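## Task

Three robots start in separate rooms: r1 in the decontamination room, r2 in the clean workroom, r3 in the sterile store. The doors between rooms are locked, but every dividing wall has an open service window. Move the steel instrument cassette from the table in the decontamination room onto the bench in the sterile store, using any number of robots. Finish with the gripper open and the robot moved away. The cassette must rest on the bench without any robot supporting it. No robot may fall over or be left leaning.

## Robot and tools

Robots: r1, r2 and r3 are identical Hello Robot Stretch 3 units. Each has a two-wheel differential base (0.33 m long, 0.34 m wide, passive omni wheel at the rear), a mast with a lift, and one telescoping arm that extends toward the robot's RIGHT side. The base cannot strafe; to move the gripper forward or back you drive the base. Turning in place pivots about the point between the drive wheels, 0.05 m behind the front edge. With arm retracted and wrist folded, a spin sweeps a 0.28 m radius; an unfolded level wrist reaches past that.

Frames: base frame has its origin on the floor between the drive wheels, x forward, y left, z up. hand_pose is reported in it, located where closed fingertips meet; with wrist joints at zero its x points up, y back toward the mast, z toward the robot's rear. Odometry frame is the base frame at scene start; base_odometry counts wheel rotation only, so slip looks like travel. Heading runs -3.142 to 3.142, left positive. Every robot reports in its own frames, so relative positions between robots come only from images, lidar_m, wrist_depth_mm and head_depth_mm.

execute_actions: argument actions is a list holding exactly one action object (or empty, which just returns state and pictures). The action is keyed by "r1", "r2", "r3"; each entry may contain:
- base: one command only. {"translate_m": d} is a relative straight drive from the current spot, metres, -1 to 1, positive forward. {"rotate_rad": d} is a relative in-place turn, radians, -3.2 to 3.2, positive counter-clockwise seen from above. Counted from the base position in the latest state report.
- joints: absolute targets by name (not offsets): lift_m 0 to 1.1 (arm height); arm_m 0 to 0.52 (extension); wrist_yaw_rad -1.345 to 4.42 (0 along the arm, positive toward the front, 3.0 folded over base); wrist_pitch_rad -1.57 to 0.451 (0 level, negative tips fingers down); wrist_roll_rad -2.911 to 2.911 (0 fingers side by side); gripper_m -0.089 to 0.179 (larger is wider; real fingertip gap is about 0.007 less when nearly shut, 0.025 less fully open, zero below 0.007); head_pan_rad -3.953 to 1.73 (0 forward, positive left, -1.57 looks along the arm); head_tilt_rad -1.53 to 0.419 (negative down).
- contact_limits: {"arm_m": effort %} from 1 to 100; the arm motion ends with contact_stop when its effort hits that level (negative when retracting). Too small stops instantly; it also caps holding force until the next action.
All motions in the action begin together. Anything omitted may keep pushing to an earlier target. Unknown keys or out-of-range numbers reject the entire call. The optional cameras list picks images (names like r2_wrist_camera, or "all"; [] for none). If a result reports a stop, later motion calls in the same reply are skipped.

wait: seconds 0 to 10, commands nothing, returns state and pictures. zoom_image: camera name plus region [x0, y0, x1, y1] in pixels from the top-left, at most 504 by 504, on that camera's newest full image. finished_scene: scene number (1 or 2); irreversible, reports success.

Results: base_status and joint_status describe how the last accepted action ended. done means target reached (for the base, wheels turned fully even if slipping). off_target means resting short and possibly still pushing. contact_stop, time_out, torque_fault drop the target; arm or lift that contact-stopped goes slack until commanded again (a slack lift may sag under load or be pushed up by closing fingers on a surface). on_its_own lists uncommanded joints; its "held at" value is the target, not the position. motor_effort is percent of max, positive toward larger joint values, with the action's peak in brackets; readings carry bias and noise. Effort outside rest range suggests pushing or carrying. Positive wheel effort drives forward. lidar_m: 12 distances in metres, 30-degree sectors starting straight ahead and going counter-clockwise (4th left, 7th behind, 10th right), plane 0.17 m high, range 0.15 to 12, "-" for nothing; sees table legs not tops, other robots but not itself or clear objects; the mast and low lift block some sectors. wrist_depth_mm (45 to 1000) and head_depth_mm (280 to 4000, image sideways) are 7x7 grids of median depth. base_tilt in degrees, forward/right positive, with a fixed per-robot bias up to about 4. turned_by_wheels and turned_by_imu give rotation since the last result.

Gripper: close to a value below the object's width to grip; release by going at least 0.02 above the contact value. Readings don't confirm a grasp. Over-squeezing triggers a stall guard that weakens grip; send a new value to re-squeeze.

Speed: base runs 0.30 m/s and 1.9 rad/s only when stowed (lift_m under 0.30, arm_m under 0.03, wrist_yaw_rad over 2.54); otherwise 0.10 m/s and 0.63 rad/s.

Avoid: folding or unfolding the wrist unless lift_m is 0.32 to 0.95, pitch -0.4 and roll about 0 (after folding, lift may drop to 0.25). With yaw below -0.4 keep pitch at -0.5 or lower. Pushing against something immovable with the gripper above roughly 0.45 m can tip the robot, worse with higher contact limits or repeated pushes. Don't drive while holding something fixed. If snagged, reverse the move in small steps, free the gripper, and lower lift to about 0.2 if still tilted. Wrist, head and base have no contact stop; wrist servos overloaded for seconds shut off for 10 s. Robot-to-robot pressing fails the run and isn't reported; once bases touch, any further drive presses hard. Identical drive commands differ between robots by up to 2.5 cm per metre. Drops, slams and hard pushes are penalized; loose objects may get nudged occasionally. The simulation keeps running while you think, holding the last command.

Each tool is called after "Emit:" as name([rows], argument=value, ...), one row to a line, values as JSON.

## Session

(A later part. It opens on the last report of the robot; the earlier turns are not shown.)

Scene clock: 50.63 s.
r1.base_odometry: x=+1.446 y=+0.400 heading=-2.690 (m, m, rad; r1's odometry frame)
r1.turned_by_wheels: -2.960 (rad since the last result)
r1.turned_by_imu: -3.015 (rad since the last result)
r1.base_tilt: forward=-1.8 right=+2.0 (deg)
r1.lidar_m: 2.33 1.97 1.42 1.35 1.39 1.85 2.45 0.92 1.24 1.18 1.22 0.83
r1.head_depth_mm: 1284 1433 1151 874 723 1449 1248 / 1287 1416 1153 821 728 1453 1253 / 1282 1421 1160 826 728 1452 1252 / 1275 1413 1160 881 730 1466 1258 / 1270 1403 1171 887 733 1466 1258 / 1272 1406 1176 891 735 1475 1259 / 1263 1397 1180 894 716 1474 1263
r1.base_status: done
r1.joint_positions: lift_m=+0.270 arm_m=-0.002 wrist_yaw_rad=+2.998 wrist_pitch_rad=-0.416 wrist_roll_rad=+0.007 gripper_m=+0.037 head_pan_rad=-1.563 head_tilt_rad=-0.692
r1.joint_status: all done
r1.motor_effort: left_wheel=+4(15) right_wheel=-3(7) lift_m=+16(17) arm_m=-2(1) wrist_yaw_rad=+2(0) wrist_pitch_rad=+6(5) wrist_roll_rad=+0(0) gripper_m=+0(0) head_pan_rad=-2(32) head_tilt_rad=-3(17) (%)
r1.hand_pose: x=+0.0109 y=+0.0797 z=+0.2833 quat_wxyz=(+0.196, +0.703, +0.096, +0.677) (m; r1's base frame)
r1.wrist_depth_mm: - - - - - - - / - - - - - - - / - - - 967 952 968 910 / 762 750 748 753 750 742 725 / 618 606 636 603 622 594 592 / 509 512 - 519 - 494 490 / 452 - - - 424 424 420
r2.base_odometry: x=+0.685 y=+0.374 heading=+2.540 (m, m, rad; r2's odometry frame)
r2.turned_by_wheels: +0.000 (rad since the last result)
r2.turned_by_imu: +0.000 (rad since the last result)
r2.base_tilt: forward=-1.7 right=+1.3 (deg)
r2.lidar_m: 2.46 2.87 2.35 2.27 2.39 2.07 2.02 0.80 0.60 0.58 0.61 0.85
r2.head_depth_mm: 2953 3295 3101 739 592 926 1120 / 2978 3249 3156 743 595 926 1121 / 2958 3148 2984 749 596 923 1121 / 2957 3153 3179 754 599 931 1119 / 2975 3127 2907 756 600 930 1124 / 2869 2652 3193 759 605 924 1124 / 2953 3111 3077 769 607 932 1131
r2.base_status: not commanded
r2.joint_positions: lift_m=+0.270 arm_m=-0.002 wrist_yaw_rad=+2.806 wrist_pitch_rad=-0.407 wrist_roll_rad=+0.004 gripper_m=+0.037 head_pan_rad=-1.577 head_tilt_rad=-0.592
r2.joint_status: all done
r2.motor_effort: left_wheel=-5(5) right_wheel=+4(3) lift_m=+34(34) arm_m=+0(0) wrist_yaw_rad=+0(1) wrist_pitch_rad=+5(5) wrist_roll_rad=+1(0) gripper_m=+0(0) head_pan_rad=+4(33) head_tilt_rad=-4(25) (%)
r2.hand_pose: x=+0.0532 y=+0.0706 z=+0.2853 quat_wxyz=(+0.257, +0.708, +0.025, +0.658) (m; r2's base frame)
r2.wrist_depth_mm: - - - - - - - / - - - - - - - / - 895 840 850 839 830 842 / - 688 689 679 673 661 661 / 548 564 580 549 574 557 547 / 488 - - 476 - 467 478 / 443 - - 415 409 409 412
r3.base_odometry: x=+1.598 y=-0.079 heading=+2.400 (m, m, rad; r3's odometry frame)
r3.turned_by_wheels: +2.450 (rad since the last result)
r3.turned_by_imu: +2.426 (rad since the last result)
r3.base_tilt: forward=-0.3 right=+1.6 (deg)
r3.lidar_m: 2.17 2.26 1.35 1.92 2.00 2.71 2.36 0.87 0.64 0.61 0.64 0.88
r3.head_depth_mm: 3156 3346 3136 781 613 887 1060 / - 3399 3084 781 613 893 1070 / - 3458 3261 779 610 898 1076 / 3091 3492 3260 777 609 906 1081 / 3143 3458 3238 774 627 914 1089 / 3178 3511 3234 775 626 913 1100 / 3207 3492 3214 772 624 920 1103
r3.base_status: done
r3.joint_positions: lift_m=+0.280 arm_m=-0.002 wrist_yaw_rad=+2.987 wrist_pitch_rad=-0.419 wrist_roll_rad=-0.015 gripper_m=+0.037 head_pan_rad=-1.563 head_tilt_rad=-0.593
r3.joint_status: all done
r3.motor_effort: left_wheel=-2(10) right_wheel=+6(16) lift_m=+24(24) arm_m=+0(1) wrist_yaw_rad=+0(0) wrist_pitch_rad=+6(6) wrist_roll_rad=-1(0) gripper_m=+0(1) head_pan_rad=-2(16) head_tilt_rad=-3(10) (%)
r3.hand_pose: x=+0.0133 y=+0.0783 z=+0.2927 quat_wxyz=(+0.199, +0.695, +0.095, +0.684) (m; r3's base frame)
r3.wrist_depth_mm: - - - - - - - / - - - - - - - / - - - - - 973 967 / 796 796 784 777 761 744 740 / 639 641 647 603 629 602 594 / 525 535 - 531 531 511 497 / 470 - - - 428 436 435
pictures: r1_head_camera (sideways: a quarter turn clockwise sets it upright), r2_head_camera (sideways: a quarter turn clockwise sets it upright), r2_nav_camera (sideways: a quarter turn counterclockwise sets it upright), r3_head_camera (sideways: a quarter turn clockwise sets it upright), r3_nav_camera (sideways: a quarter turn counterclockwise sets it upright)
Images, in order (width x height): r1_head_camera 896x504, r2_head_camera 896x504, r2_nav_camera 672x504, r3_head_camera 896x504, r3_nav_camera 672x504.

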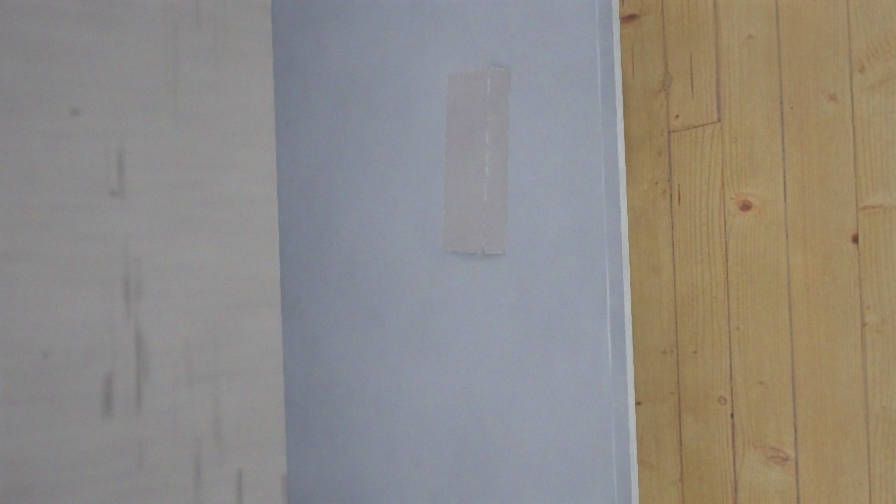

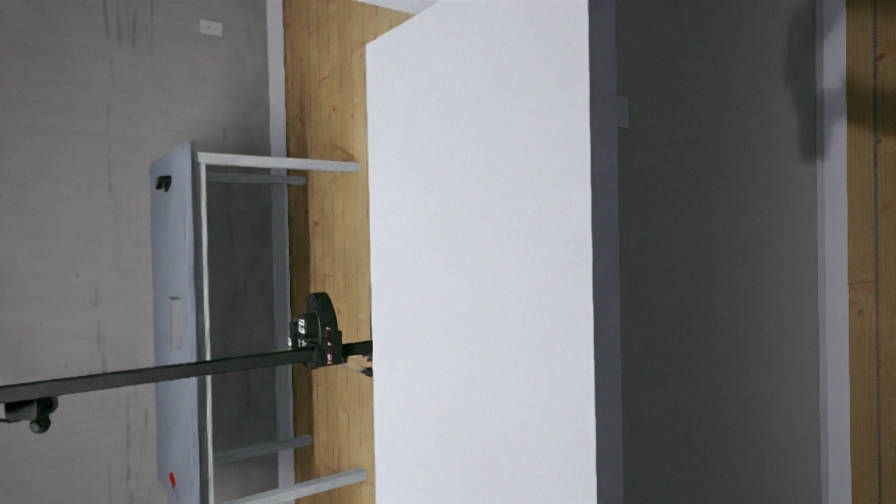

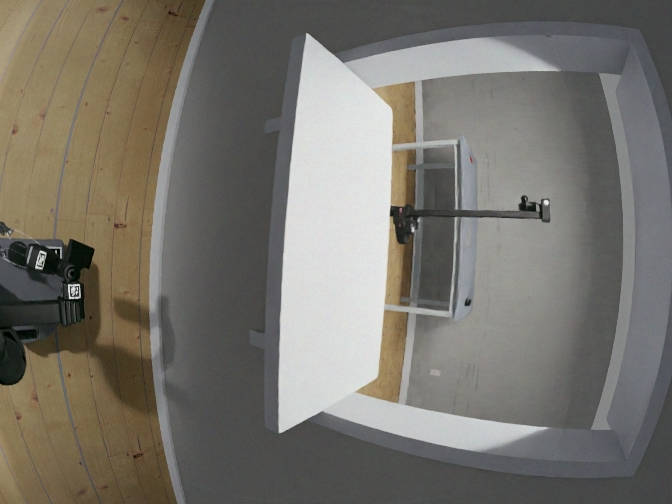

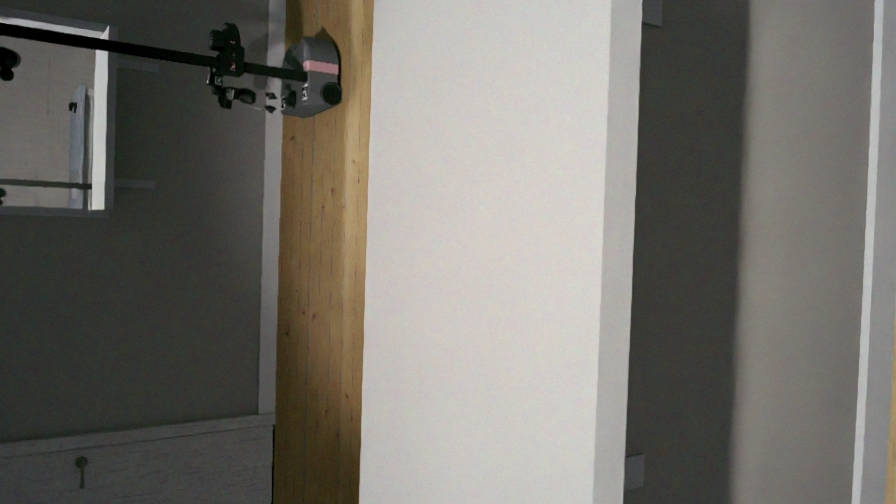

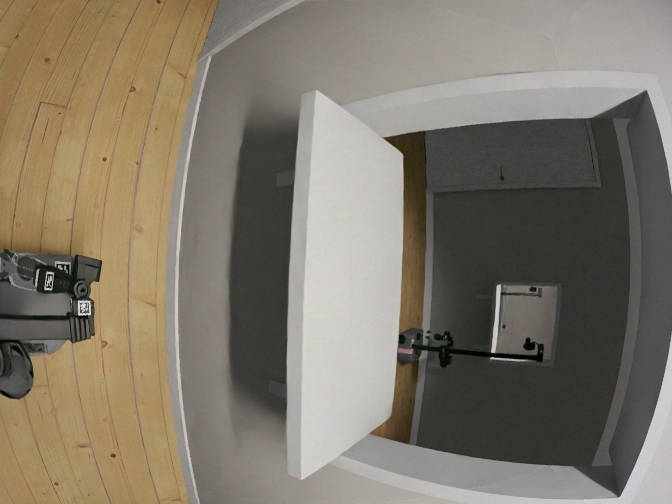

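Emit:
execute_actions([
  {"r1":{"joints":{"lift_m":0.93}},"r2":{"joints":{"lift_m":0.93}},"r3":{"joints":{"lift_m":0.93}}},
], cameras=[])

Emit:
execute_actions([
  {"r1":{"base":{"translate_m":-0.07},"joints":{"wrist_yaw_rad":0,"arm_m":0.3,"gripper_m":0.17}},"r2":{"joints":{"wrist_yaw_rad":1.0}},"r3":{"joints":{"wrist_yaw_rad":1.0}}},
], cameras=[])

Emit:
execute_actions([
  {"r1":{"joints":{"lift_m":1.03,"wrist_pitch_rad":-1.57,"wrist_roll_rad":1.57,"arm_m":0.45}},"r2":{"joints":{"lift_m":1.1,"wrist_yaw_rad":0,"wrist_pitch_rad":-1.57,"gripper_m":0.17}},"r3":{"joints":{"lift_m":1.1,"wrist_yaw_rad":0,"wrist_pitch_rad":-1.57,"gripper_m":0.17}}},
], cameras=["r1_head_camera","r1_wrist_camera"])

Scene clock: 66.67 s.
r1.base_odometry: x=+1.446 y=+0.400 heading=-2.690 (m, m, rad; r1's odometry frame)
r1.turned_by_wheels: +0.000 (rad since the last result)
r1.turned_by_imu: +0.002 (rad since the last result)
r1.base_tilt: forward=-1.7 right=+1.9 (deg)
r1.lidar_m: 2.33 1.98 1.42 1.35 1.38 1.84 2.44 0.92 1.24 1.18 1.21 0.83
r1.head_depth_mm: 1290 1430 1148 872 745 - - / 1282 1426 1156 822 727 - - / 1281 1421 1159 827 729 - - / 1274 1413 1161 884 731 - - / 1278 1408 1171 886 733 - - / 1267 1402 1177 890 735 1465 1267 / 1265 1398 1183 890 717 1472 1264
r1.base_status: not commanded
r1.joint_positions: lift_m=+0.930 arm_m=-0.002 wrist_yaw_rad=+2.998 wrist_pitch_rad=-0.416 wrist_roll_rad=+0.007 gripper_m=+0.037 head_pan_rad=-1.563 head_tilt_rad=-0.692
r1.joint_status: all done
r1.motor_effort: left_wheel=+4(4) right_wheel=-3(3) lift_m=+22(22) arm_m=+0(2) wrist_yaw_rad=+2(0) wrist_pitch_rad=+6(6) wrist_roll_rad=+0(0) gripper_m=+0(0) head_pan_rad=-2(3) head_tilt_rad=-3(3) (%)
r1.hand_pose: x=+0.0109 y=+0.0797 z=+0.9430 quat_wxyz=(+0.196, +0.703, +0.096, +0.677) (m; r1's base frame)
r1.wrist_depth_mm: - - - - - - - / - - - - - - - / - - - - - - - / - - - - - - - / - - - - - - - / - - - - - - - / - - - - - - -
r2.base_odometry: x=+0.685 y=+0.374 heading=+2.539 (m, m, rad; r2's odometry frame)
r2.turned_by_wheels: +0.000 (rad since the last result)
r2.turned_by_imu: +0.001 (rad since the last result)
r2.base_tilt: forward=-1.7 right=+1.3 (deg)
r2.lidar_m: 2.45 2.86 2.34 2.27 2.38 2.07 2.01 0.80 0.60 0.58 0.61 0.85
r2.head_depth_mm: 2975 3271 3096 739 602 - 1121 / 2972 3244 3104 742 596 - 1137 / 2942 3177 3009 749 596 - - / 2966 3157 3230 750 599 - - / 2880 3103 3048 754 601 - 1144 / 2865 2643 3278 759 604 927 1139 / 2948 3107 3051 764 606 928 1123
r2.base_status: not commanded
r2.joint_positions: lift_m=+0.930 arm_m=-0.002 wrist_yaw_rad=+2.806 wrist_pitch_rad=-0.407 wrist_roll_rad=+0.004 gripper_m=+0.037 head_pan_rad=-1.577 head_tilt_rad=-0.592
r2.joint_status: all done
r2.motor_effort: left_wheel=-5(5) right_wheel=+4(4) lift_m=+46(47) arm_m=+0(0) wrist_yaw_rad=+0(0) wrist_pitch_rad=+5(5) wrist_roll_rad=+1(0) gripper_m=+0(0) head_pan_rad=+5(4) head_tilt_rad=-4(3) (%)
r2.hand_pose: x=+0.0532 y=+0.0706 z=+0.9449 quat_wxyz=(+0.257, +0.708, +0.025, +0.658) (m; r2's base frame)
r2.wrist_depth_mm: - - - - - - - / - - - - - - - / - - - - - - - / - - - - - - - / - - - - - - - / - - - - - - - / - - - - - - -
r3.base_odometry: x=+1.598 y=-0.079 heading=+2.400 (m, m, rad; r3's odometry frame)
r3.turned_by_wheels: +0.000 (rad since the last result)
r3.turned_by_imu: +0.001 (rad since the last result)
r3.base_tilt: forward=-0.2 right=+1.5 (deg)
r3.lidar_m: 2.17 2.25 1.35 1.92 2.00 2.70 2.36 0.87 0.64 0.61 0.64 0.88
r3.head_depth_mm: 3041 3391 3083 786 613 - - / - 3466 3117 784 613 853 - / - 3457 3256 779 610 858 - / 3161 3478 3275 774 608 866 - / 3140 3513 3234 775 627 867 - / 3184 3538 3195 775 626 918 1069 / 3148 3459 3186 772 625 924 1106
r3.base_status: not commanded
r3.joint_positions: lift_m=+0.930 arm_m=-0.002 wrist_yaw_rad=+2.987 wrist_pitch_rad=-0.418 wrist_roll_rad=-0.015 gripper_m=+0.037 head_pan_rad=-1.563 head_tilt_rad=-0.593
r3.joint_status: all done
r3.motor_effort: left_wheel=-2(2) right_wheel=+5(5) lift_m=+29(30) arm_m=+0(0) wrist_yaw_rad=+1(0) wrist_pitch_rad=+6(7) wrist_roll_rad=+0(1) gripper_m=+0(0) head_pan_rad=-2(2) head_tilt_rad=-3(3) (%)
r3.hand_pose: x=+0.0133 y=+0.0784 z=+0.9425 quat_wxyz=(+0.199, +0.695, +0.095, +0.684) (m; r3's base frame)
r3.wrist_depth_mm: - - - - - - - / - - - - - - - / - - - - - - - / - - - - - - - / - - - - - - - / - - - - - - - / - - - - - - -
pictures: none
No camera images: the call's "cameras" was empty. Leave "cameras" out to get every camera's image.

Scene clock: 70.10 s.
r1.base_odometry: x=+1.508 y=+0.431 heading=-2.689 (m, m, rad; r1's odometry frame)
r1.turned_by_wheels: +0.000 (rad since the last result)
r1.turned_by_imu: +0.001 (rad since the last result)
r1.base_tilt: forward=-1.8 right=+2.0 (deg)
r1.lidar_m: 2.40 1.98 1.42 1.35 1.38 1.84 2.38 0.87 1.25 1.18 1.22 0.88
r1.head_depth_mm: 1290 1413 - 844 746 1446 1252 / 1286 1406 - 846 727 1455 1246 / 1279 1394 - 797 728 1460 1249 / 1273 1420 1164 828 728 1464 1250 / 1277 1410 1169 886 733 1469 1256 / 1270 1408 1172 888 736 1467 1256 / 1266 1406 1181 892 737 1470 1261
r1.base_status: done
r1.joint_positions: lift_m=+0.930 arm_m=+0.300 wrist_yaw_rad=+0.001 wrist_pitch_rad=-0.416 wrist_roll_rad=+0.007 gripper_m=+0.170 head_pan_rad=-1.563 head_tilt_rad=-0.692
r1.joint_status: all done
r1.motor_effort: left_wheel=+4(6) right_wheel=-3(7) lift_m=+22(22) arm_m=+4(5) wrist_yaw_rad=-1(2) wrist_pitch_rad=+6(6) wrist_roll_rad=+0(0) gripper_m=+0(97) head_pan_rad=-3(2) head_tilt_rad=-3(3) (%)
r1.hand_pose: x=-0.0213 y=-0.6692 z=+0.9430 quat_wxyz=(+0.690, +0.146, -0.694, -0.146) (m; r1's base frame)
r1.wrist_depth_mm: 841 860 846 834 851 862 872 / 901 964 940 947 916 963 941 / 750 740 739 727 711 684 682 / 554 554 552 547 545 541 537 / 466 469 451 448 436 436 439 / 389 374 379 372 374 368 382 / 315 319 322 319 318 318 -
r2.base_odometry: x=+0.685 y=+0.374 heading=+2.539 (m, m, rad; r2's odometry frame)
r2.turned_by_wheels: +0.000 (rad since the last result)
r2.turned_by_imu: +0.000 (rad since the last result)
r2.base_tilt: forward=-1.6 right=+1.3 (deg)
r2.lidar_m: 2.45 2.86 2.35 2.27 2.38 2.07 2.02 0.80 0.60 0.58 0.61 0.85
r2.head_depth_mm: 2931 3251 3119 739 603 - 1127 / 2961 3329 3124 745 594 - - / 2970 3200 2983 747 597 - - / 2988 3155 3201 750 599 901 - / 2795 2961 3031 755 602 901 - / 2920 3025 3233 758 603 - - / 2960 3130 3077 763 608 876 1128
r2.base_status: not commanded
r2.joint_positions: lift_m=+0.930 arm_m=-0.002 wrist_yaw_rad=+1.003 wrist_pitch_rad=-0.407 wrist_roll_rad=+0.004 gripper_m=+0.037 head_pan_rad=-1.577 head_tilt_rad=-0.592
r2.joint_status: all done
r2.motor_effort: left_wheel=-5(5) right_wheel=+4(4) lift_m=+46(46) arm_m=+0(0) wrist_yaw_rad=-3(2) wrist_pitch_rad=+5(5) wrist_roll_rad=+1(0) gripper_m=+1(1) head_pan_rad=+3(5) head_tilt_rad=-4(3) (%)
r2.hand_pose: x=+0.1689 y=-0.2640 z=+0.9449 quat_wxyz=(+0.675, +0.459, -0.539, +0.207) (m; r2's base frame)
r2.wrist_depth_mm: - - - 726 542 - - / - - - 775 569 557 - / - - - 861 422 417 415 / - - - 948 371 332 326 / - - - - 591 294 269 / - - - - - 488 239 / - - - - 762 491 244
r3.base_odometry: x=+1.598 y=-0.079 heading=+2.400 (m, m, rad; r3's odometry frame)
r3.turned_by_wheels: +0.000 (rad since the last result)
r3.turned_by_imu: +0.000 (rad since the last result)
r3.base_tilt: forward=-0.1 right=+1.6 (deg)
r3.lidar_m: 2.17 2.26 1.36 1.92 1.99 2.70 2.36 0.87 0.64 0.61 0.64 0.88
r3.head_depth_mm: 3048 3375 3133 785 612 - - / - 3435 3097 783 611 852 - / - 3492 3284 784 610 859 - / 3160 3449 3279 773 608 903 - / 3122 3472 3263 776 628 879 - / 3206 3474 3220 774 625 - - / 3167 3483 3239 771 624 879 1110
r3.base_status: not commanded
r3.joint_positions: lift_m=+0.930 arm_m=-0.002 wrist_yaw_rad=+1.002 wrist_pitch_rad=-0.418 wrist_roll_rad=-0.015 gripper_m=+0.037 head_pan_rad=-1.563 head_tilt_rad=-0.593
r3.joint_status: all done
r3.motor_effort: left_wheel=-2(2) right_wheel=+5(5) lift_m=+29(29) arm_m=+1(1) wrist_yaw_rad=-2(1) wrist_pitch_rad=+6(6) wrist_roll_rad=+0(0) gripper_m=+0(0) head_pan_rad=-2(2) head_tilt_rad=-3(3) (%)
r3.hand_pose: x=+0.1676 y=-0.2643 z=+0.9425 quat_wxyz=(+0.682, +0.459, -0.531, +0.207) (m; r3's base frame)
r3.wrist_depth_mm: - - - 741 520 - - / - - - 803 553 618 - / - - - 892 470 465 456 / - - - 980 396 354 351 / - - - - 640 317 287 / - - - - 640 515 258 / - - - - 844 539 422
pictures: none
No camera images: the call's "cameras" was empty. Leave "cameras" out to get every camera's image.

Scene clock: 72.47 s.
r1.base_odometry: x=+1.508 y=+0.431 heading=-2.689 (m, m, rad; r1's odometry frame)
r1.turned_by_wheels: +0.000 (rad since the last result)
r1.turned_by_imu: +0.001 (rad since the last result)
r1.base_tilt: forward=-1.8 right=+2.0 (deg)
r1.lidar_m: 2.40 1.97 1.41 1.35 1.38 1.85 2.38 0.87 1.25 1.18 1.21 0.89
r1.head_depth_mm: - 1445 1144 871 744 1457 1246 / - 1426 1148 872 727 1454 1251 / - - 1153 826 728 1459 1252 / 1277 1397 1160 829 731 1458 1253 / 1272 1412 1170 887 733 1469 1256 / 1268 1403 1174 890 736 1466 1259 / 1266 1405 1184 891 739 1472 1263
r1.base_status: not commanded
r1.joint_positions: lift_m=+1.030 arm_m=+0.450 wrist_yaw_rad=+0.001 wrist_pitch_rad=-1.553 wrist_roll_rad=+1.565 gripper_m=+0.170 head_pan_rad=-1.563 head_tilt_rad=-0.692
r1.joint_status: all done
joint sent to its limit — the command would take r1.wrist_pitch_rad past its lower limit, so that joint was sent only as far as its limit.
r1.motor_effort: left_wheel=+4(4) right_wheel=-3(3) lift_m=+22(23) arm_m=+5(6) wrist_yaw_rad=-1(1) wrist_pitch_rad=-3(5) wrist_roll_rad=+2(3) gripper_m=+0(0) head_pan_rad=-2(2) head_tilt_rad=-3(2) (%)
r1.hand_pose: x=-0.0216 y=-0.5746 z=+0.9119 quat_wxyz=(+0.002, +0.002, -0.713, -0.701) (m; r1's base frame)
r1.wrist_depth_mm: 301 297 293 291 292 - - / 309 303 299 298 298 - 980 / 313 312 276 303 301 - - / 321 316 281 307 305 - - / 329 324 292 316 318 - - / 337 329 292 325 321 - - / 345 342 336 337 334 - -
r2.base_odometry: x=+0.685 y=+0.374 heading=+2.539 (m, m, rad; r2's odometry frame)
r2.turned_by_wheels: +0.000 (rad since the last result)
r2.turned_by_imu: +0.000 (rad since the last result)
r2.base_tilt: forward=-1.6 right=+1.3 (deg)
r2.lidar_m: 2.45 2.86 2.34 2.28 2.38 2.07 2.02 0.80 0.60 0.58 0.61 0.86
r2.head_depth_mm: - - - - - - - / - - - - - - - / - - - - - - - / 2993 3319 3269 753 - - - / 2205 2943 3045 759 601 929 1132 / 2948 2954 3269 760 604 925 1123 / 2889 3127 3073 761 606 927 1129
r2.base_status: not commanded
r2.joint_positions: lift_m=+1.099 arm_m=-0.002 wrist_yaw_rad=+0.003 wrist_pitch_rad=-1.548 wrist_roll_rad=+0.004 gripper_m=+0.170 head_pan_rad=-1.577 head_tilt_rad=-0.592
r2.joint_status: all done
joint sent to its limit — the command would take r2.wrist_pitch_rad past its lower limit, so that joint was sent only as far as its limit.
r2.motor_effort: left_wheel=-4(5) right_wheel=+4(4) lift_m=+46(48) arm_m=+0(0) wrist_yaw_rad=-2(3) wrist_pitch_rad=-2(7) wrist_roll_rad=+0(0) gripper_m=+1(83) head_pan_rad=+3(6) head_tilt_rad=-4(4) (%)
r2.hand_pose: x=-0.0217 y=-0.1244 z=+0.9814 quat_wxyz=(+0.506, +0.494, -0.506, -0.495) (m; r2's base frame)
r2.wrist_depth_mm: - - - - - - - / - - - - - - - / - - - - - - - / - - - - - - - / - - - - - - - / - - - - - - - / - - - - - - -
r3.base_odometry: x=+1.598 y=-0.079 heading=+2.400 (m, m, rad; r3's odometry frame)
r3.turned_by_wheels: +0.000 (rad since the last result)
r3.turned_by_imu: +0.000 (rad since the last result)
r3.base_tilt: forward=-0.2 right=+1.6 (deg)
r3.lidar_m: 2.17 2.25 1.36 1.92 2.00 2.71 2.37 0.87 0.64 0.61 0.64 0.88
r3.head_depth_mm: - - - - - - - / - - - - - - - / - 3462 3420 - - - - / 3166 3501 3298 777 610 904 - / 3132 3443 3241 777 628 910 1046 / 3187 3542 3232 771 626 916 1101 / 3151 3482 3221 771 624 923 1110
r3.base_status: not commanded
r3.joint_positions: lift_m=+1.098 arm_m=-0.002 wrist_yaw_rad=+0.002 wrist_pitch_rad=-1.553 wrist_roll_rad=-0.015 gripper_m=+0.170 head_pan_rad=-1.563 head_tilt_rad=-0.593
r3.joint_status: all done
joint sent to its limit — the command would take r3.lift_m past its upper limit and r3.wrist_pitch_rad past its lower limit, so those joints were sent only as far as their limits.
r3.motor_effort: left_wheel=-2(2) right_wheel=+5(5) lift_m=+29(30) arm_m=+1(1) wrist_yaw_rad=-1(2) wrist_pitch_rad=-2(6) wrist_roll_rad=+0(1) gripper_m=+1(87) head_pan_rad=-2(2) head_tilt_rad=-2(3) (%)
r3.hand_pose: x=-0.0217 y=-0.1237 z=+0.9799 quat_wxyz=(+0.509, +0.500, -0.500, -0.492) (m; r3's base frame)
r3.wrist_depth_mm: - - - - - - - / - - - - - - - / - - - - - - - / - - - - - - - / - - - - - - - / - - - - - - - / - - - - - - -
pictures: r1_head_camera (sideways: a quarter turn clockwise sets it upright), r1_wrist_camera
Images, in order (width x height): r1_head_camera 896x504, r1_wrist_camera 644x364.

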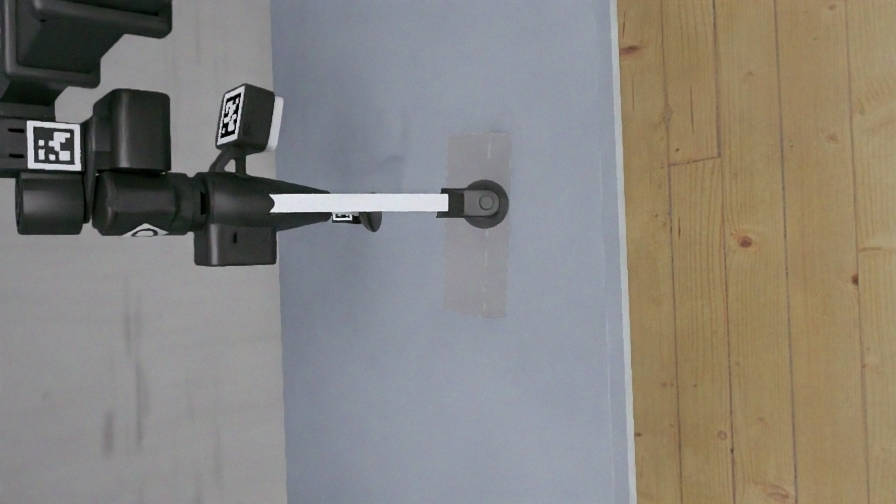

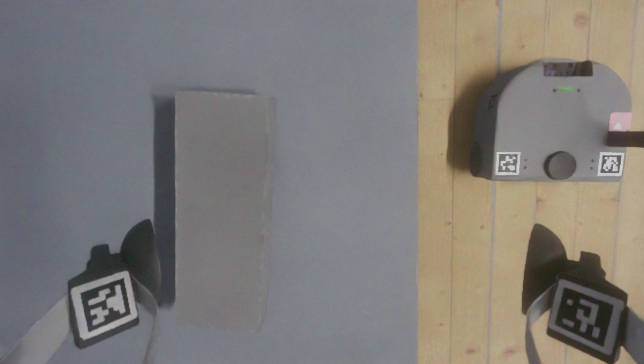

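Emit:
execute_actions([
  {"r1":{"joints":{"lift_m":0.93,"arm_m":0.52,"gripper_m":0.179}}},
], cameras=["r1_head_camera","r1_wrist_camera"])

Scene clock: 79.47 s.
r1.base_odometry: x=+1.508 y=+0.431 heading=-2.689 (m, m, rad; r1's odometry frame)
r1.turned_by_wheels: +0.000 (rad since the last result)
r1.turned_by_imu: +0.001 (rad since the last result)
r1.base_tilt: forward=-1.7 right=+2.0 (deg)
r1.lidar_m: 2.40 1.98 1.42 1.35 1.38 1.85 2.38 0.87 1.25 1.19 1.22 0.89
r1.head_depth_mm: 1290 1391 - 875 746 1451 1246 / 1284 - 1104 875 726 1457 1248 / 1282 - 1064 825 729 1455 1255 / 1274 1419 1137 826 731 1465 1253 / 1274 1413 1167 883 733 1470 1258 / 1270 1411 1174 888 734 1466 1262 / 1265 1397 1180 890 737 1475 1263
r1.base_status: not commanded
r1.joint_positions: lift_m=+0.930 arm_m=+0.517 wrist_yaw_rad=+0.001 wrist_pitch_rad=-1.554 wrist_roll_rad=+1.566 gripper_m=+0.179 head_pan_rad=-1.563 head_tilt_rad=-0.692
r1.joint_status: all done
joint sent to its limit — the command would take r1.arm_m past its upper limit, so that joint was sent only as far as its limit.
r1.motor_effort: left_wheel=+3(4) right_wheel=-3(3) lift_m=+17(20) arm_m=+5(5) wrist_yaw_rad=-1(0) wrist_pitch_rad=-3(3) wrist_roll_rad=+2(2) gripper_m=+1(53) head_pan_rad=-2(2) head_tilt_rad=-3(3) (%)
r1.hand_pose: x=-0.0216 y=-0.6420 z=+0.8123 quat_wxyz=(+0.002, +0.002, -0.713, -0.702) (m; r1's base frame)
r1.wrist_depth_mm: 202 200 195 195 193 189 903 / 205 204 199 169 197 194 193 / 212 210 173 172 201 199 197 / 215 215 178 175 204 203 951 / 223 216 182 179 209 209 983 / 225 222 187 185 215 212 - / - 232 191 189 220 217 -
r2.base_odometry: x=+0.685 y=+0.374 heading=+2.539 (m, m, rad; r2's odometry frame)
r2.turned_by_wheels: +0.000 (rad since the last result)
r2.turned_by_imu: +0.000 (rad since the last result)
r2.base_tilt: forward=-1.6 right=+1.3 (deg)
r2.lidar_m: 2.46 2.86 2.34 2.27 2.38 2.07 2.01 0.80 0.60 0.58 0.61 0.86
r2.head_depth_mm: - - - - - - - / - - - - - - - / - - - - - - - / 3012 3359 3264 755 - - - / 2316 2935 3039 756 602 928 1135 / 2889 3007 3232 758 605 923 1124 / 2934 3168 3084 762 607 930 1131
r2.base_status: not commanded
r2.joint_positions: lift_m=+1.099 arm_m=-0.002 wrist_yaw_rad=+0.003 wrist_pitch_rad=-1.548 wrist_roll_rad=+0.004 gripper_m=+0.170 head_pan_rad=-1.577 head_tilt_rad=-0.592
r2.joint_status: not commanded
r2.motor_effort: left_wheel=-5(5) right_wheel=+4(4) lift_m=+45(46) arm_m=+0(1) wrist_yaw_rad=-3(2) wrist_pitch_rad=-2(2) wrist_roll_rad=+0(0) gripper_m=+0(0) head_pan_rad=+5(3) head_tilt_rad=-3(4) (%)
r2.hand_pose: x=-0.0217 y=-0.1244 z=+0.9814 quat_wxyz=(+0.506, +0.494, -0.506, -0.495) (m; r2's base frame)
r2.wrist_depth_mm: - - - - - - - / - - - - - - - / - - - - - - - / - - - - - - - / - - - - - - - / - - - - - - - / - - - - - - -
r3.base_odometry: x=+1.598 y=-0.079 heading=+2.400 (m, m, rad; r3's odometry frame)
r3.turned_by_wheels: +0.000 (rad since the last result)
r3.turned_by_imu: +0.001 (rad since the last result)
r3.base_tilt: forward=-0.3 right=+1.5 (deg)
r3.lidar_m: 2.16 2.25 1.35 1.92 2.00 2.70 2.36 0.87 0.64 0.61 0.64 0.88
r3.head_depth_mm: - - - - - - - / - - - - - - - / - 3538 3478 - - - - / 3141 3434 3265 776 609 906 - / 3145 3469 3235 778 628 910 1051 / 3182 3456 3190 773 625 919 1102 / 3137 3505 3213 772 625 921 1113
r3.base_status: not commanded
r3.joint_positions: lift_m=+1.098 arm_m=-0.002 wrist_yaw_rad=+0.002 wrist_pitch_rad=-1.553 wrist_roll_rad=-0.015 gripper_m=+0.170 head_pan_rad=-1.563 head_tilt_rad=-0.593
r3.joint_status: not commanded
r3.motor_effort: left_wheel=-2(3) right_wheel=+5(5) lift_m=+29(29) arm_m=+1(1) wrist_yaw_rad=-1(1) wrist_pitch_rad=-2(2) wrist_roll_rad=-1(0) gripper_m=+0(1) head_pan_rad=-2(2) head_tilt_rad=-3(3) (%)
r3.hand_pose: x=-0.0217 y=-0.1237 z=+0.9799 quat_wxyz=(+0.509, +0.500, -0.500, -0.492) (m; r3's base frame)
r3.wrist_depth_mm: - - - - - - - / - - - - - - - / - - - - - - - / - - - - - - - / - - - - - - - / - - - - - - - / - - - - - - -
pictures: r1_head_camera (sideways: a quarter turn clockwise sets it upright), r1_wrist_camera
Images, in order (width x height): r1_head_camera 896x504, r1_wrist_camera 644x364.

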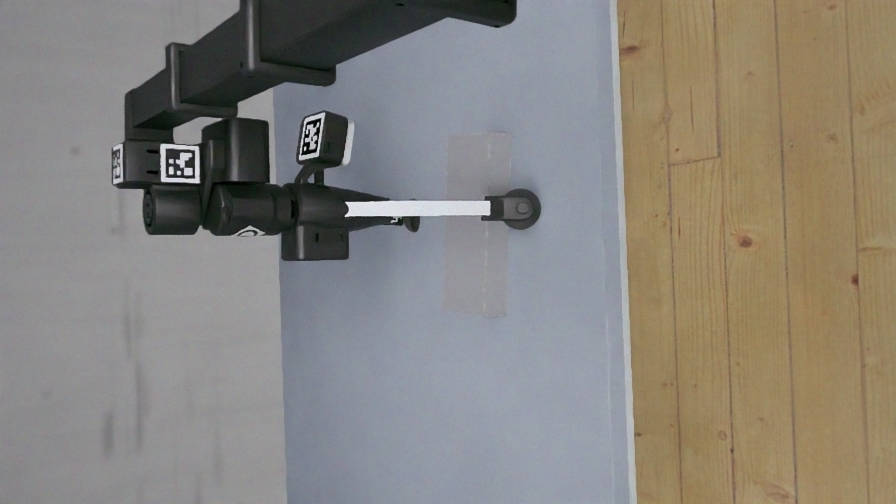

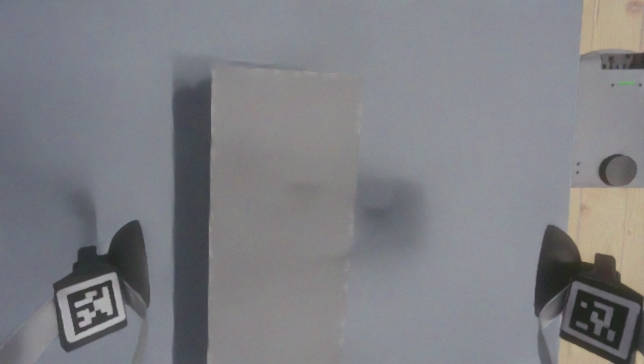

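Emit:
execute_actions([
  {"r1":{"base":{"translate_m":0.015},"joints":{"lift_m":0.895,"wrist_pitch_rad":-1.42}}},
], cameras=["r1_head_camera","r1_wrist_camera"])

Scene clock: 86.97 s.
r1.base_odometry: x=+1.495 y=+0.424 heading=-2.689 (m, m, rad; r1's odometry frame)
r1.turned_by_wheels: +0.000 (rad since the last result)
r1.turned_by_imu: +0.001 (rad since the last result)
r1.base_tilt: forward=-1.8 right=+2.0 (deg)
r1.lidar_m: 2.39 1.97 1.42 1.35 1.38 1.84 2.39 0.88 1.24 1.19 1.22 0.88
r1.head_depth_mm: 1286 1432 - 821 746 1455 1251 / 1288 1382 1129 876 727 1452 1252 / 1283 1361 - 825 731 1455 1253 / 1275 1412 1216 828 729 1461 1256 / 1276 1414 1172 886 733 1464 1259 / 1265 1402 1174 891 736 1468 1256 / 1269 1402 1185 893 739 1478 1266
r1.base_status: done
r1.joint_positions: lift_m=+0.897 arm_m=+0.517 wrist_yaw_rad=+0.001 wrist_pitch_rad=-1.433 wrist_roll_rad=+1.566 gripper_m=+0.179 head_pan_rad=-1.563 head_tilt_rad=-0.692
r1.joint_status: lift_m contact_stop (moved -0.033 of -0.035); the others done
r1.on_its_own: lift_m is slack since a contact_stop, until your next command for it
r1.motor_effort: left_wheel=+4(8) right_wheel=-2(4) lift_m=+17(18) arm_m=+3(5) wrist_yaw_rad=-1(1) wrist_pitch_rad=+4(6) wrist_roll_rad=+2(2) gripper_m=+0(0) head_pan_rad=-2(2) head_tilt_rad=-3(3) (%)
r1.hand_pose: x=-0.0215 y=-0.6734 z=+0.7784 quat_wxyz=(+0.002, +0.002, -0.754, -0.657) (m; r1's base frame)
r1.wrist_depth_mm: 187 179 172 134 129 151 145 / 193 184 176 136 130 154 147 / 197 189 178 139 134 157 151 / 202 194 183 142 138 159 153 / 207 196 188 145 141 163 155 / 217 200 193 149 146 168 - / - 209 197 152 148 171 165
r2.base_odometry: x=+0.685 y=+0.374 heading=+2.539 (m, m, rad; r2's odometry frame)
r2.turned_by_wheels: +0.000 (rad since the last result)
r2.turned_by_imu: +0.000 (rad since the last result)
r2.base_tilt: forward=-1.6 right=+1.3 (deg)
r2.lidar_m: 2.45 2.86 2.34 2.28 2.38 2.08 2.01 0.80 0.60 0.58 0.61 0.85
r2.head_depth_mm: - - - - - - - / - - - - - - - / - - - - - - - / 2976 3315 3254 751 - - - / 2856 2911 3039 755 603 927 1140 / 2851 2960 3245 757 604 927 1123 / 2951 3128 3122 766 608 922 1130
r2.base_status: not commanded
r2.joint_positions: lift_m=+1.099 arm_m=-0.002 wrist_yaw_rad=+0.003 wrist_pitch_rad=-1.548 wrist_roll_rad=+0.004 gripper_m=+0.170 head_pan_rad=-1.577 head_tilt_rad=-0.592
r2.joint_status: not commanded
r2.motor_effort: left_wheel=-5(5) right_wheel=+4(4) lift_m=+46(46) arm_m=+0(0) wrist_yaw_rad=-3(2) wrist_pitch_rad=-2(2) wrist_roll_rad=+0(1) gripper_m=+0(0) head_pan_rad=+4(4) head_tilt_rad=-4(3) (%)
r2.hand_pose: x=-0.0217 y=-0.1244 z=+0.9814 quat_wxyz=(+0.506, +0.494, -0.506, -0.495) (m; r2's base frame)
r2.wrist_depth_mm: - - - - - - - / - - - - - - - / - - - - - - - / - - - - - - - / - - - - - - - / - - - - - - - / - - - - - - -
r3.base_odometry: x=+1.598 y=-0.079 heading=+2.400 (m, m, rad; r3's odometry frame)
r3.turned_by_wheels: +0.000 (rad since the last result)
r3.turned_by_imu: +0.000 (rad since the last result)
r3.base_tilt: forward=-0.3 right=+1.5 (deg)
r3.lidar_m: 2.17 2.25 1.36 1.92 2.00 2.71 2.36 0.87 0.64 0.61 0.64 0.88
r3.head_depth_mm: - - - - - - - / - - - - - - - / - 3510 3463 - - - - / 3168 3480 3241 779 609 905 - / 3193 3479 3244 778 628 909 1044 / 3163 3513 3297 772 626 917 1101 / 3159 3518 3251 772 623 923 1112
r3.base_status: not commanded
r3.joint_positions: lift_m=+1.098 arm_m=-0.002 wrist_yaw_rad=+0.002 wrist_pitch_rad=-1.553 wrist_roll_rad=-0.015 gripper_m=+0.170 head_pan_rad=-1.563 head_tilt_rad=-0.593
r3.joint_status: not commanded
r3.motor_effort: left_wheel=-2(3) right_wheel=+5(4) lift_m=+29(29) arm_m=+1(0) wrist_yaw_rad=-2(1) wrist_pitch_rad=-2(2) wrist_roll_rad=-1(0) gripper_m=+1(1) head_pan_rad=-2(2) head_tilt_rad=-3(2) (%)
r3.hand_pose: x=-0.0217 y=-0.1237 z=+0.9799 quat_wxyz=(+0.509, +0.500, -0.500, -0.492) (m; r3's base frame)
r3.wrist_depth_mm: - - - - - - - / - - - - - - - / - - - - - - - / - - - - - - - / - - - - - - - / - - - - - - - / - - - - - - -
pictures: r1_head_camera (sideways: a quarter turn clockwise sets it upright), r1_wrist_camera
Images, in order (width x height): r1_head_camera 896x504, r1_wrist_camera 644x364.

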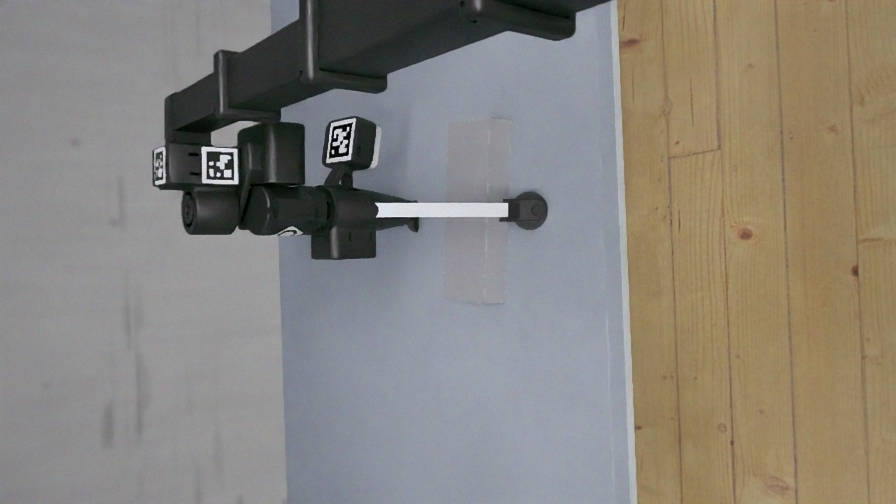

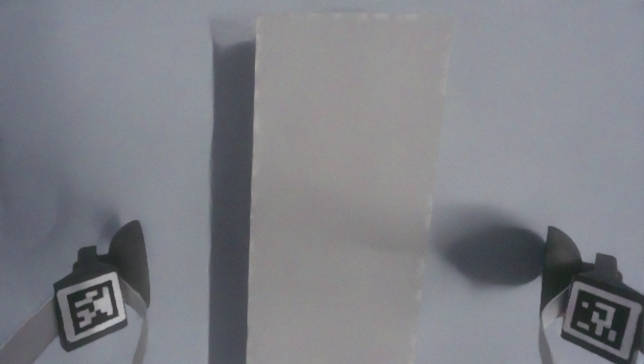

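Emit:
execute_actions([
  {"r1":{"joints":{"lift_m":0.9,"wrist_pitch_rad":-1.52,"gripper_m":0.03}}},
], cameras=["r1_head_camera","r1_wrist_camera"])

Scene clock: 91.97 s.
r1.base_odometry: x=+1.495 y=+0.424 heading=-2.689 (m, m, rad; r1's odometry frame)
r1.turned_by_wheels: +0.000 (rad since the last result)
r1.turned_by_imu: +0.001 (rad since the last result)
r1.base_tilt: forward=-1.7 right=+2.0 (deg)
r1.lidar_m: 2.38 1.98 1.42 1.35 1.39 1.84 2.39 0.88 1.25 1.18 1.22 0.87
r1.head_depth_mm: 1287 1426 - 844 746 1444 1248 / 1281 1385 1149 878 726 1457 1249 / 1278 1355 - 878 730 1464 1250 / 1277 1406 1220 881 730 1458 1248 / 1274 1411 1168 887 733 1464 1259 / 1266 1409 1176 893 737 1462 1260 / 1263 1401 1178 892 739 1472 1260
r1.base_status: not commanded
r1.joint_positions: lift_m=+0.900 arm_m=+0.517 wrist_yaw_rad=+0.001 wrist_pitch_rad=-1.530 wrist_roll_rad=+1.567 gripper_m=+0.031 head_pan_rad=-1.563 head_tilt_rad=-0.692
r1.joint_status: all done
r1.motor_effort: left_wheel=+3(5) right_wheel=-3(3) lift_m=+17(22) arm_m=+4(4) wrist_yaw_rad=+1(1) wrist_pitch_rad=+4(8) wrist_roll_rad=+1(2) gripper_m=-26(100) head_pan_rad=-2(2) head_tilt_rad=-3(3) (%)
r1.hand_pose: x=-0.0215 y=-0.6483 z=+0.7818 quat_wxyz=(+0.002, +0.001, -0.721, -0.693) (m; r1's base frame)
r1.wrist_depth_mm: 174 172 168 134 131 160 157 / 179 177 172 137 134 163 159 / 183 178 176 140 137 167 163 / 188 186 181 144 140 171 167 / 193 189 183 147 143 174 172 / 196 192 153 150 146 177 176 / 202 198 194 154 151 185 181
r2.base_odometry: x=+0.685 y=+0.374 heading=+2.539 (m, m, rad; r2's odometry frame)
r2.turned_by_wheels: +0.000 (rad since the last result)
r2.turned_by_imu: +0.000 (rad since the last result)
r2.base_tilt: forward=-1.7 right=+1.3 (deg)
r2.lidar_m: 2.45 2.87 2.34 2.28 2.38 2.07 2.01 0.80 0.60 0.58 0.61 0.86
r2.head_depth_mm: - - - - - - - / - - - - - - - / - - - - - - - / 2997 3428 3276 754 - - - / 2814 2938 3060 755 602 930 1141 / 2887 2979 3248 758 605 929 1123 / 2957 3162 3084 763 607 927 1127
r2.base_status: not commanded
r2.joint_positions: lift_m=+1.099 arm_m=-0.002 wrist_yaw_rad=+0.003 wrist_pitch_rad=-1.548 wrist_roll_rad=+0.004 gripper_m=+0.170 head_pan_rad=-1.577 head_tilt_rad=-0.592
r2.joint_status: not commanded
r2.motor_effort: left_wheel=-5(5) right_wheel=+4(4) lift_m=+45(46) arm_m=+0(0) wrist_yaw_rad=-1(3) wrist_pitch_rad=-2(2) wrist_roll_rad=+0(0) gripper_m=+0(1) head_pan_rad=+4(4) head_tilt_rad=-3(3) (%)
r2.hand_pose: x=-0.0217 y=-0.1244 z=+0.9814 quat_wxyz=(+0.506, +0.494, -0.506, -0.495) (m; r2's base frame)
r2.wrist_depth_mm: - - - - - - - / - - - - - - - / - - - - - - - / - - - - - - - / - - - - - - - / - - - - - - - / - - - - - - -
r3.base_odometry: x=+1.598 y=-0.079 heading=+2.400 (m, m, rad; r3's odometry frame)
r3.turned_by_wheels: +0.000 (rad since the last result)
r3.turned_by_imu: +0.001 (rad since the last result)
r3.base_tilt: forward=-0.3 right=+1.6 (deg)
r3.lidar_m: 2.16 2.25 1.35 1.92 2.00 2.70 2.36 0.87 0.64 0.62 0.64 0.88
r3.head_depth_mm: - - - - - - - / - - - - - - - / - 3565 3432 - - - - / 3133 3521 3255 776 609 901 - / 3158 3449 3242 776 626 912 1049 / 3181 3499 3198 774 626 915 1101 / 3141 3485 3197 772 626 924 1108
r3.base_status: not commanded
r3.joint_positions: lift_m=+1.098 arm_m=-0.002 wrist_yaw_rad=+0.002 wrist_pitch_rad=-1.553 wrist_roll_rad=-0.015 gripper_m=+0.170 head_pan_rad=-1.563 head_tilt_rad=-0.593
r3.joint_status: not commanded
r3.motor_effort: left_wheel=-2(2) right_wheel=+4(5) lift_m=+29(29) arm_m=+0(0) wrist_yaw_rad=-1(1) wrist_pitch_rad=-2(2) wrist_roll_rad=+0(0) gripper_m=+1(0) head_pan_rad=-2(2) head_tilt_rad=-4(2) (%)
r3.hand_pose: x=-0.0217 y=-0.1237 z=+0.9799 quat_wxyz=(+0.509, +0.500, -0.500, -0.492) (m; r3's base frame)
r3.wrist_depth_mm: - - - - - - - / - - - - - - - / - - - - - - - / - - - - - - - / - - - - - - - / - - - - - - - / - - - - - - -
pictures: r1_head_camera (sideways: a quarter turn clockwise sets it upright), r1_wrist_camera
Images, in order (width x height): r1_head_camera 896x504, r1_wrist_camera 644x364.

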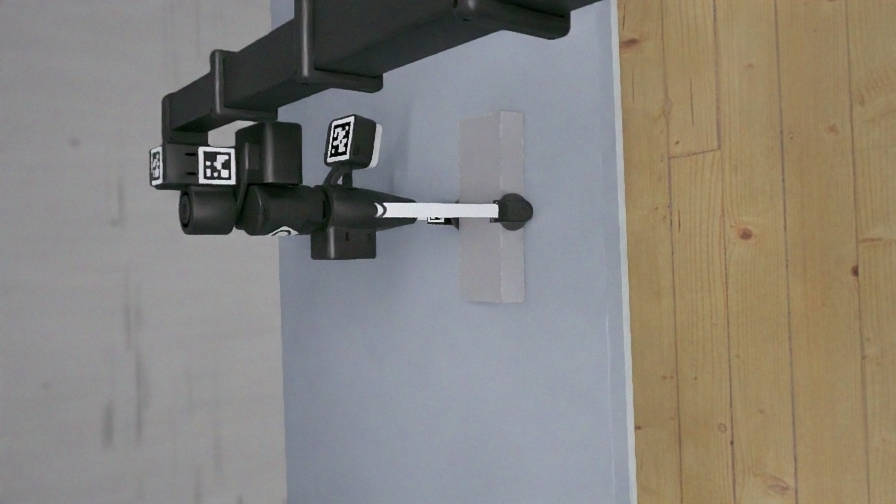

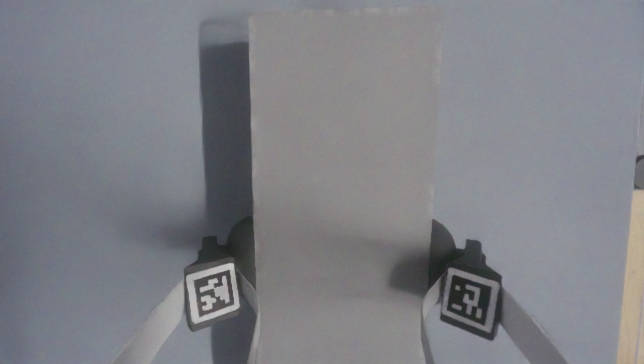

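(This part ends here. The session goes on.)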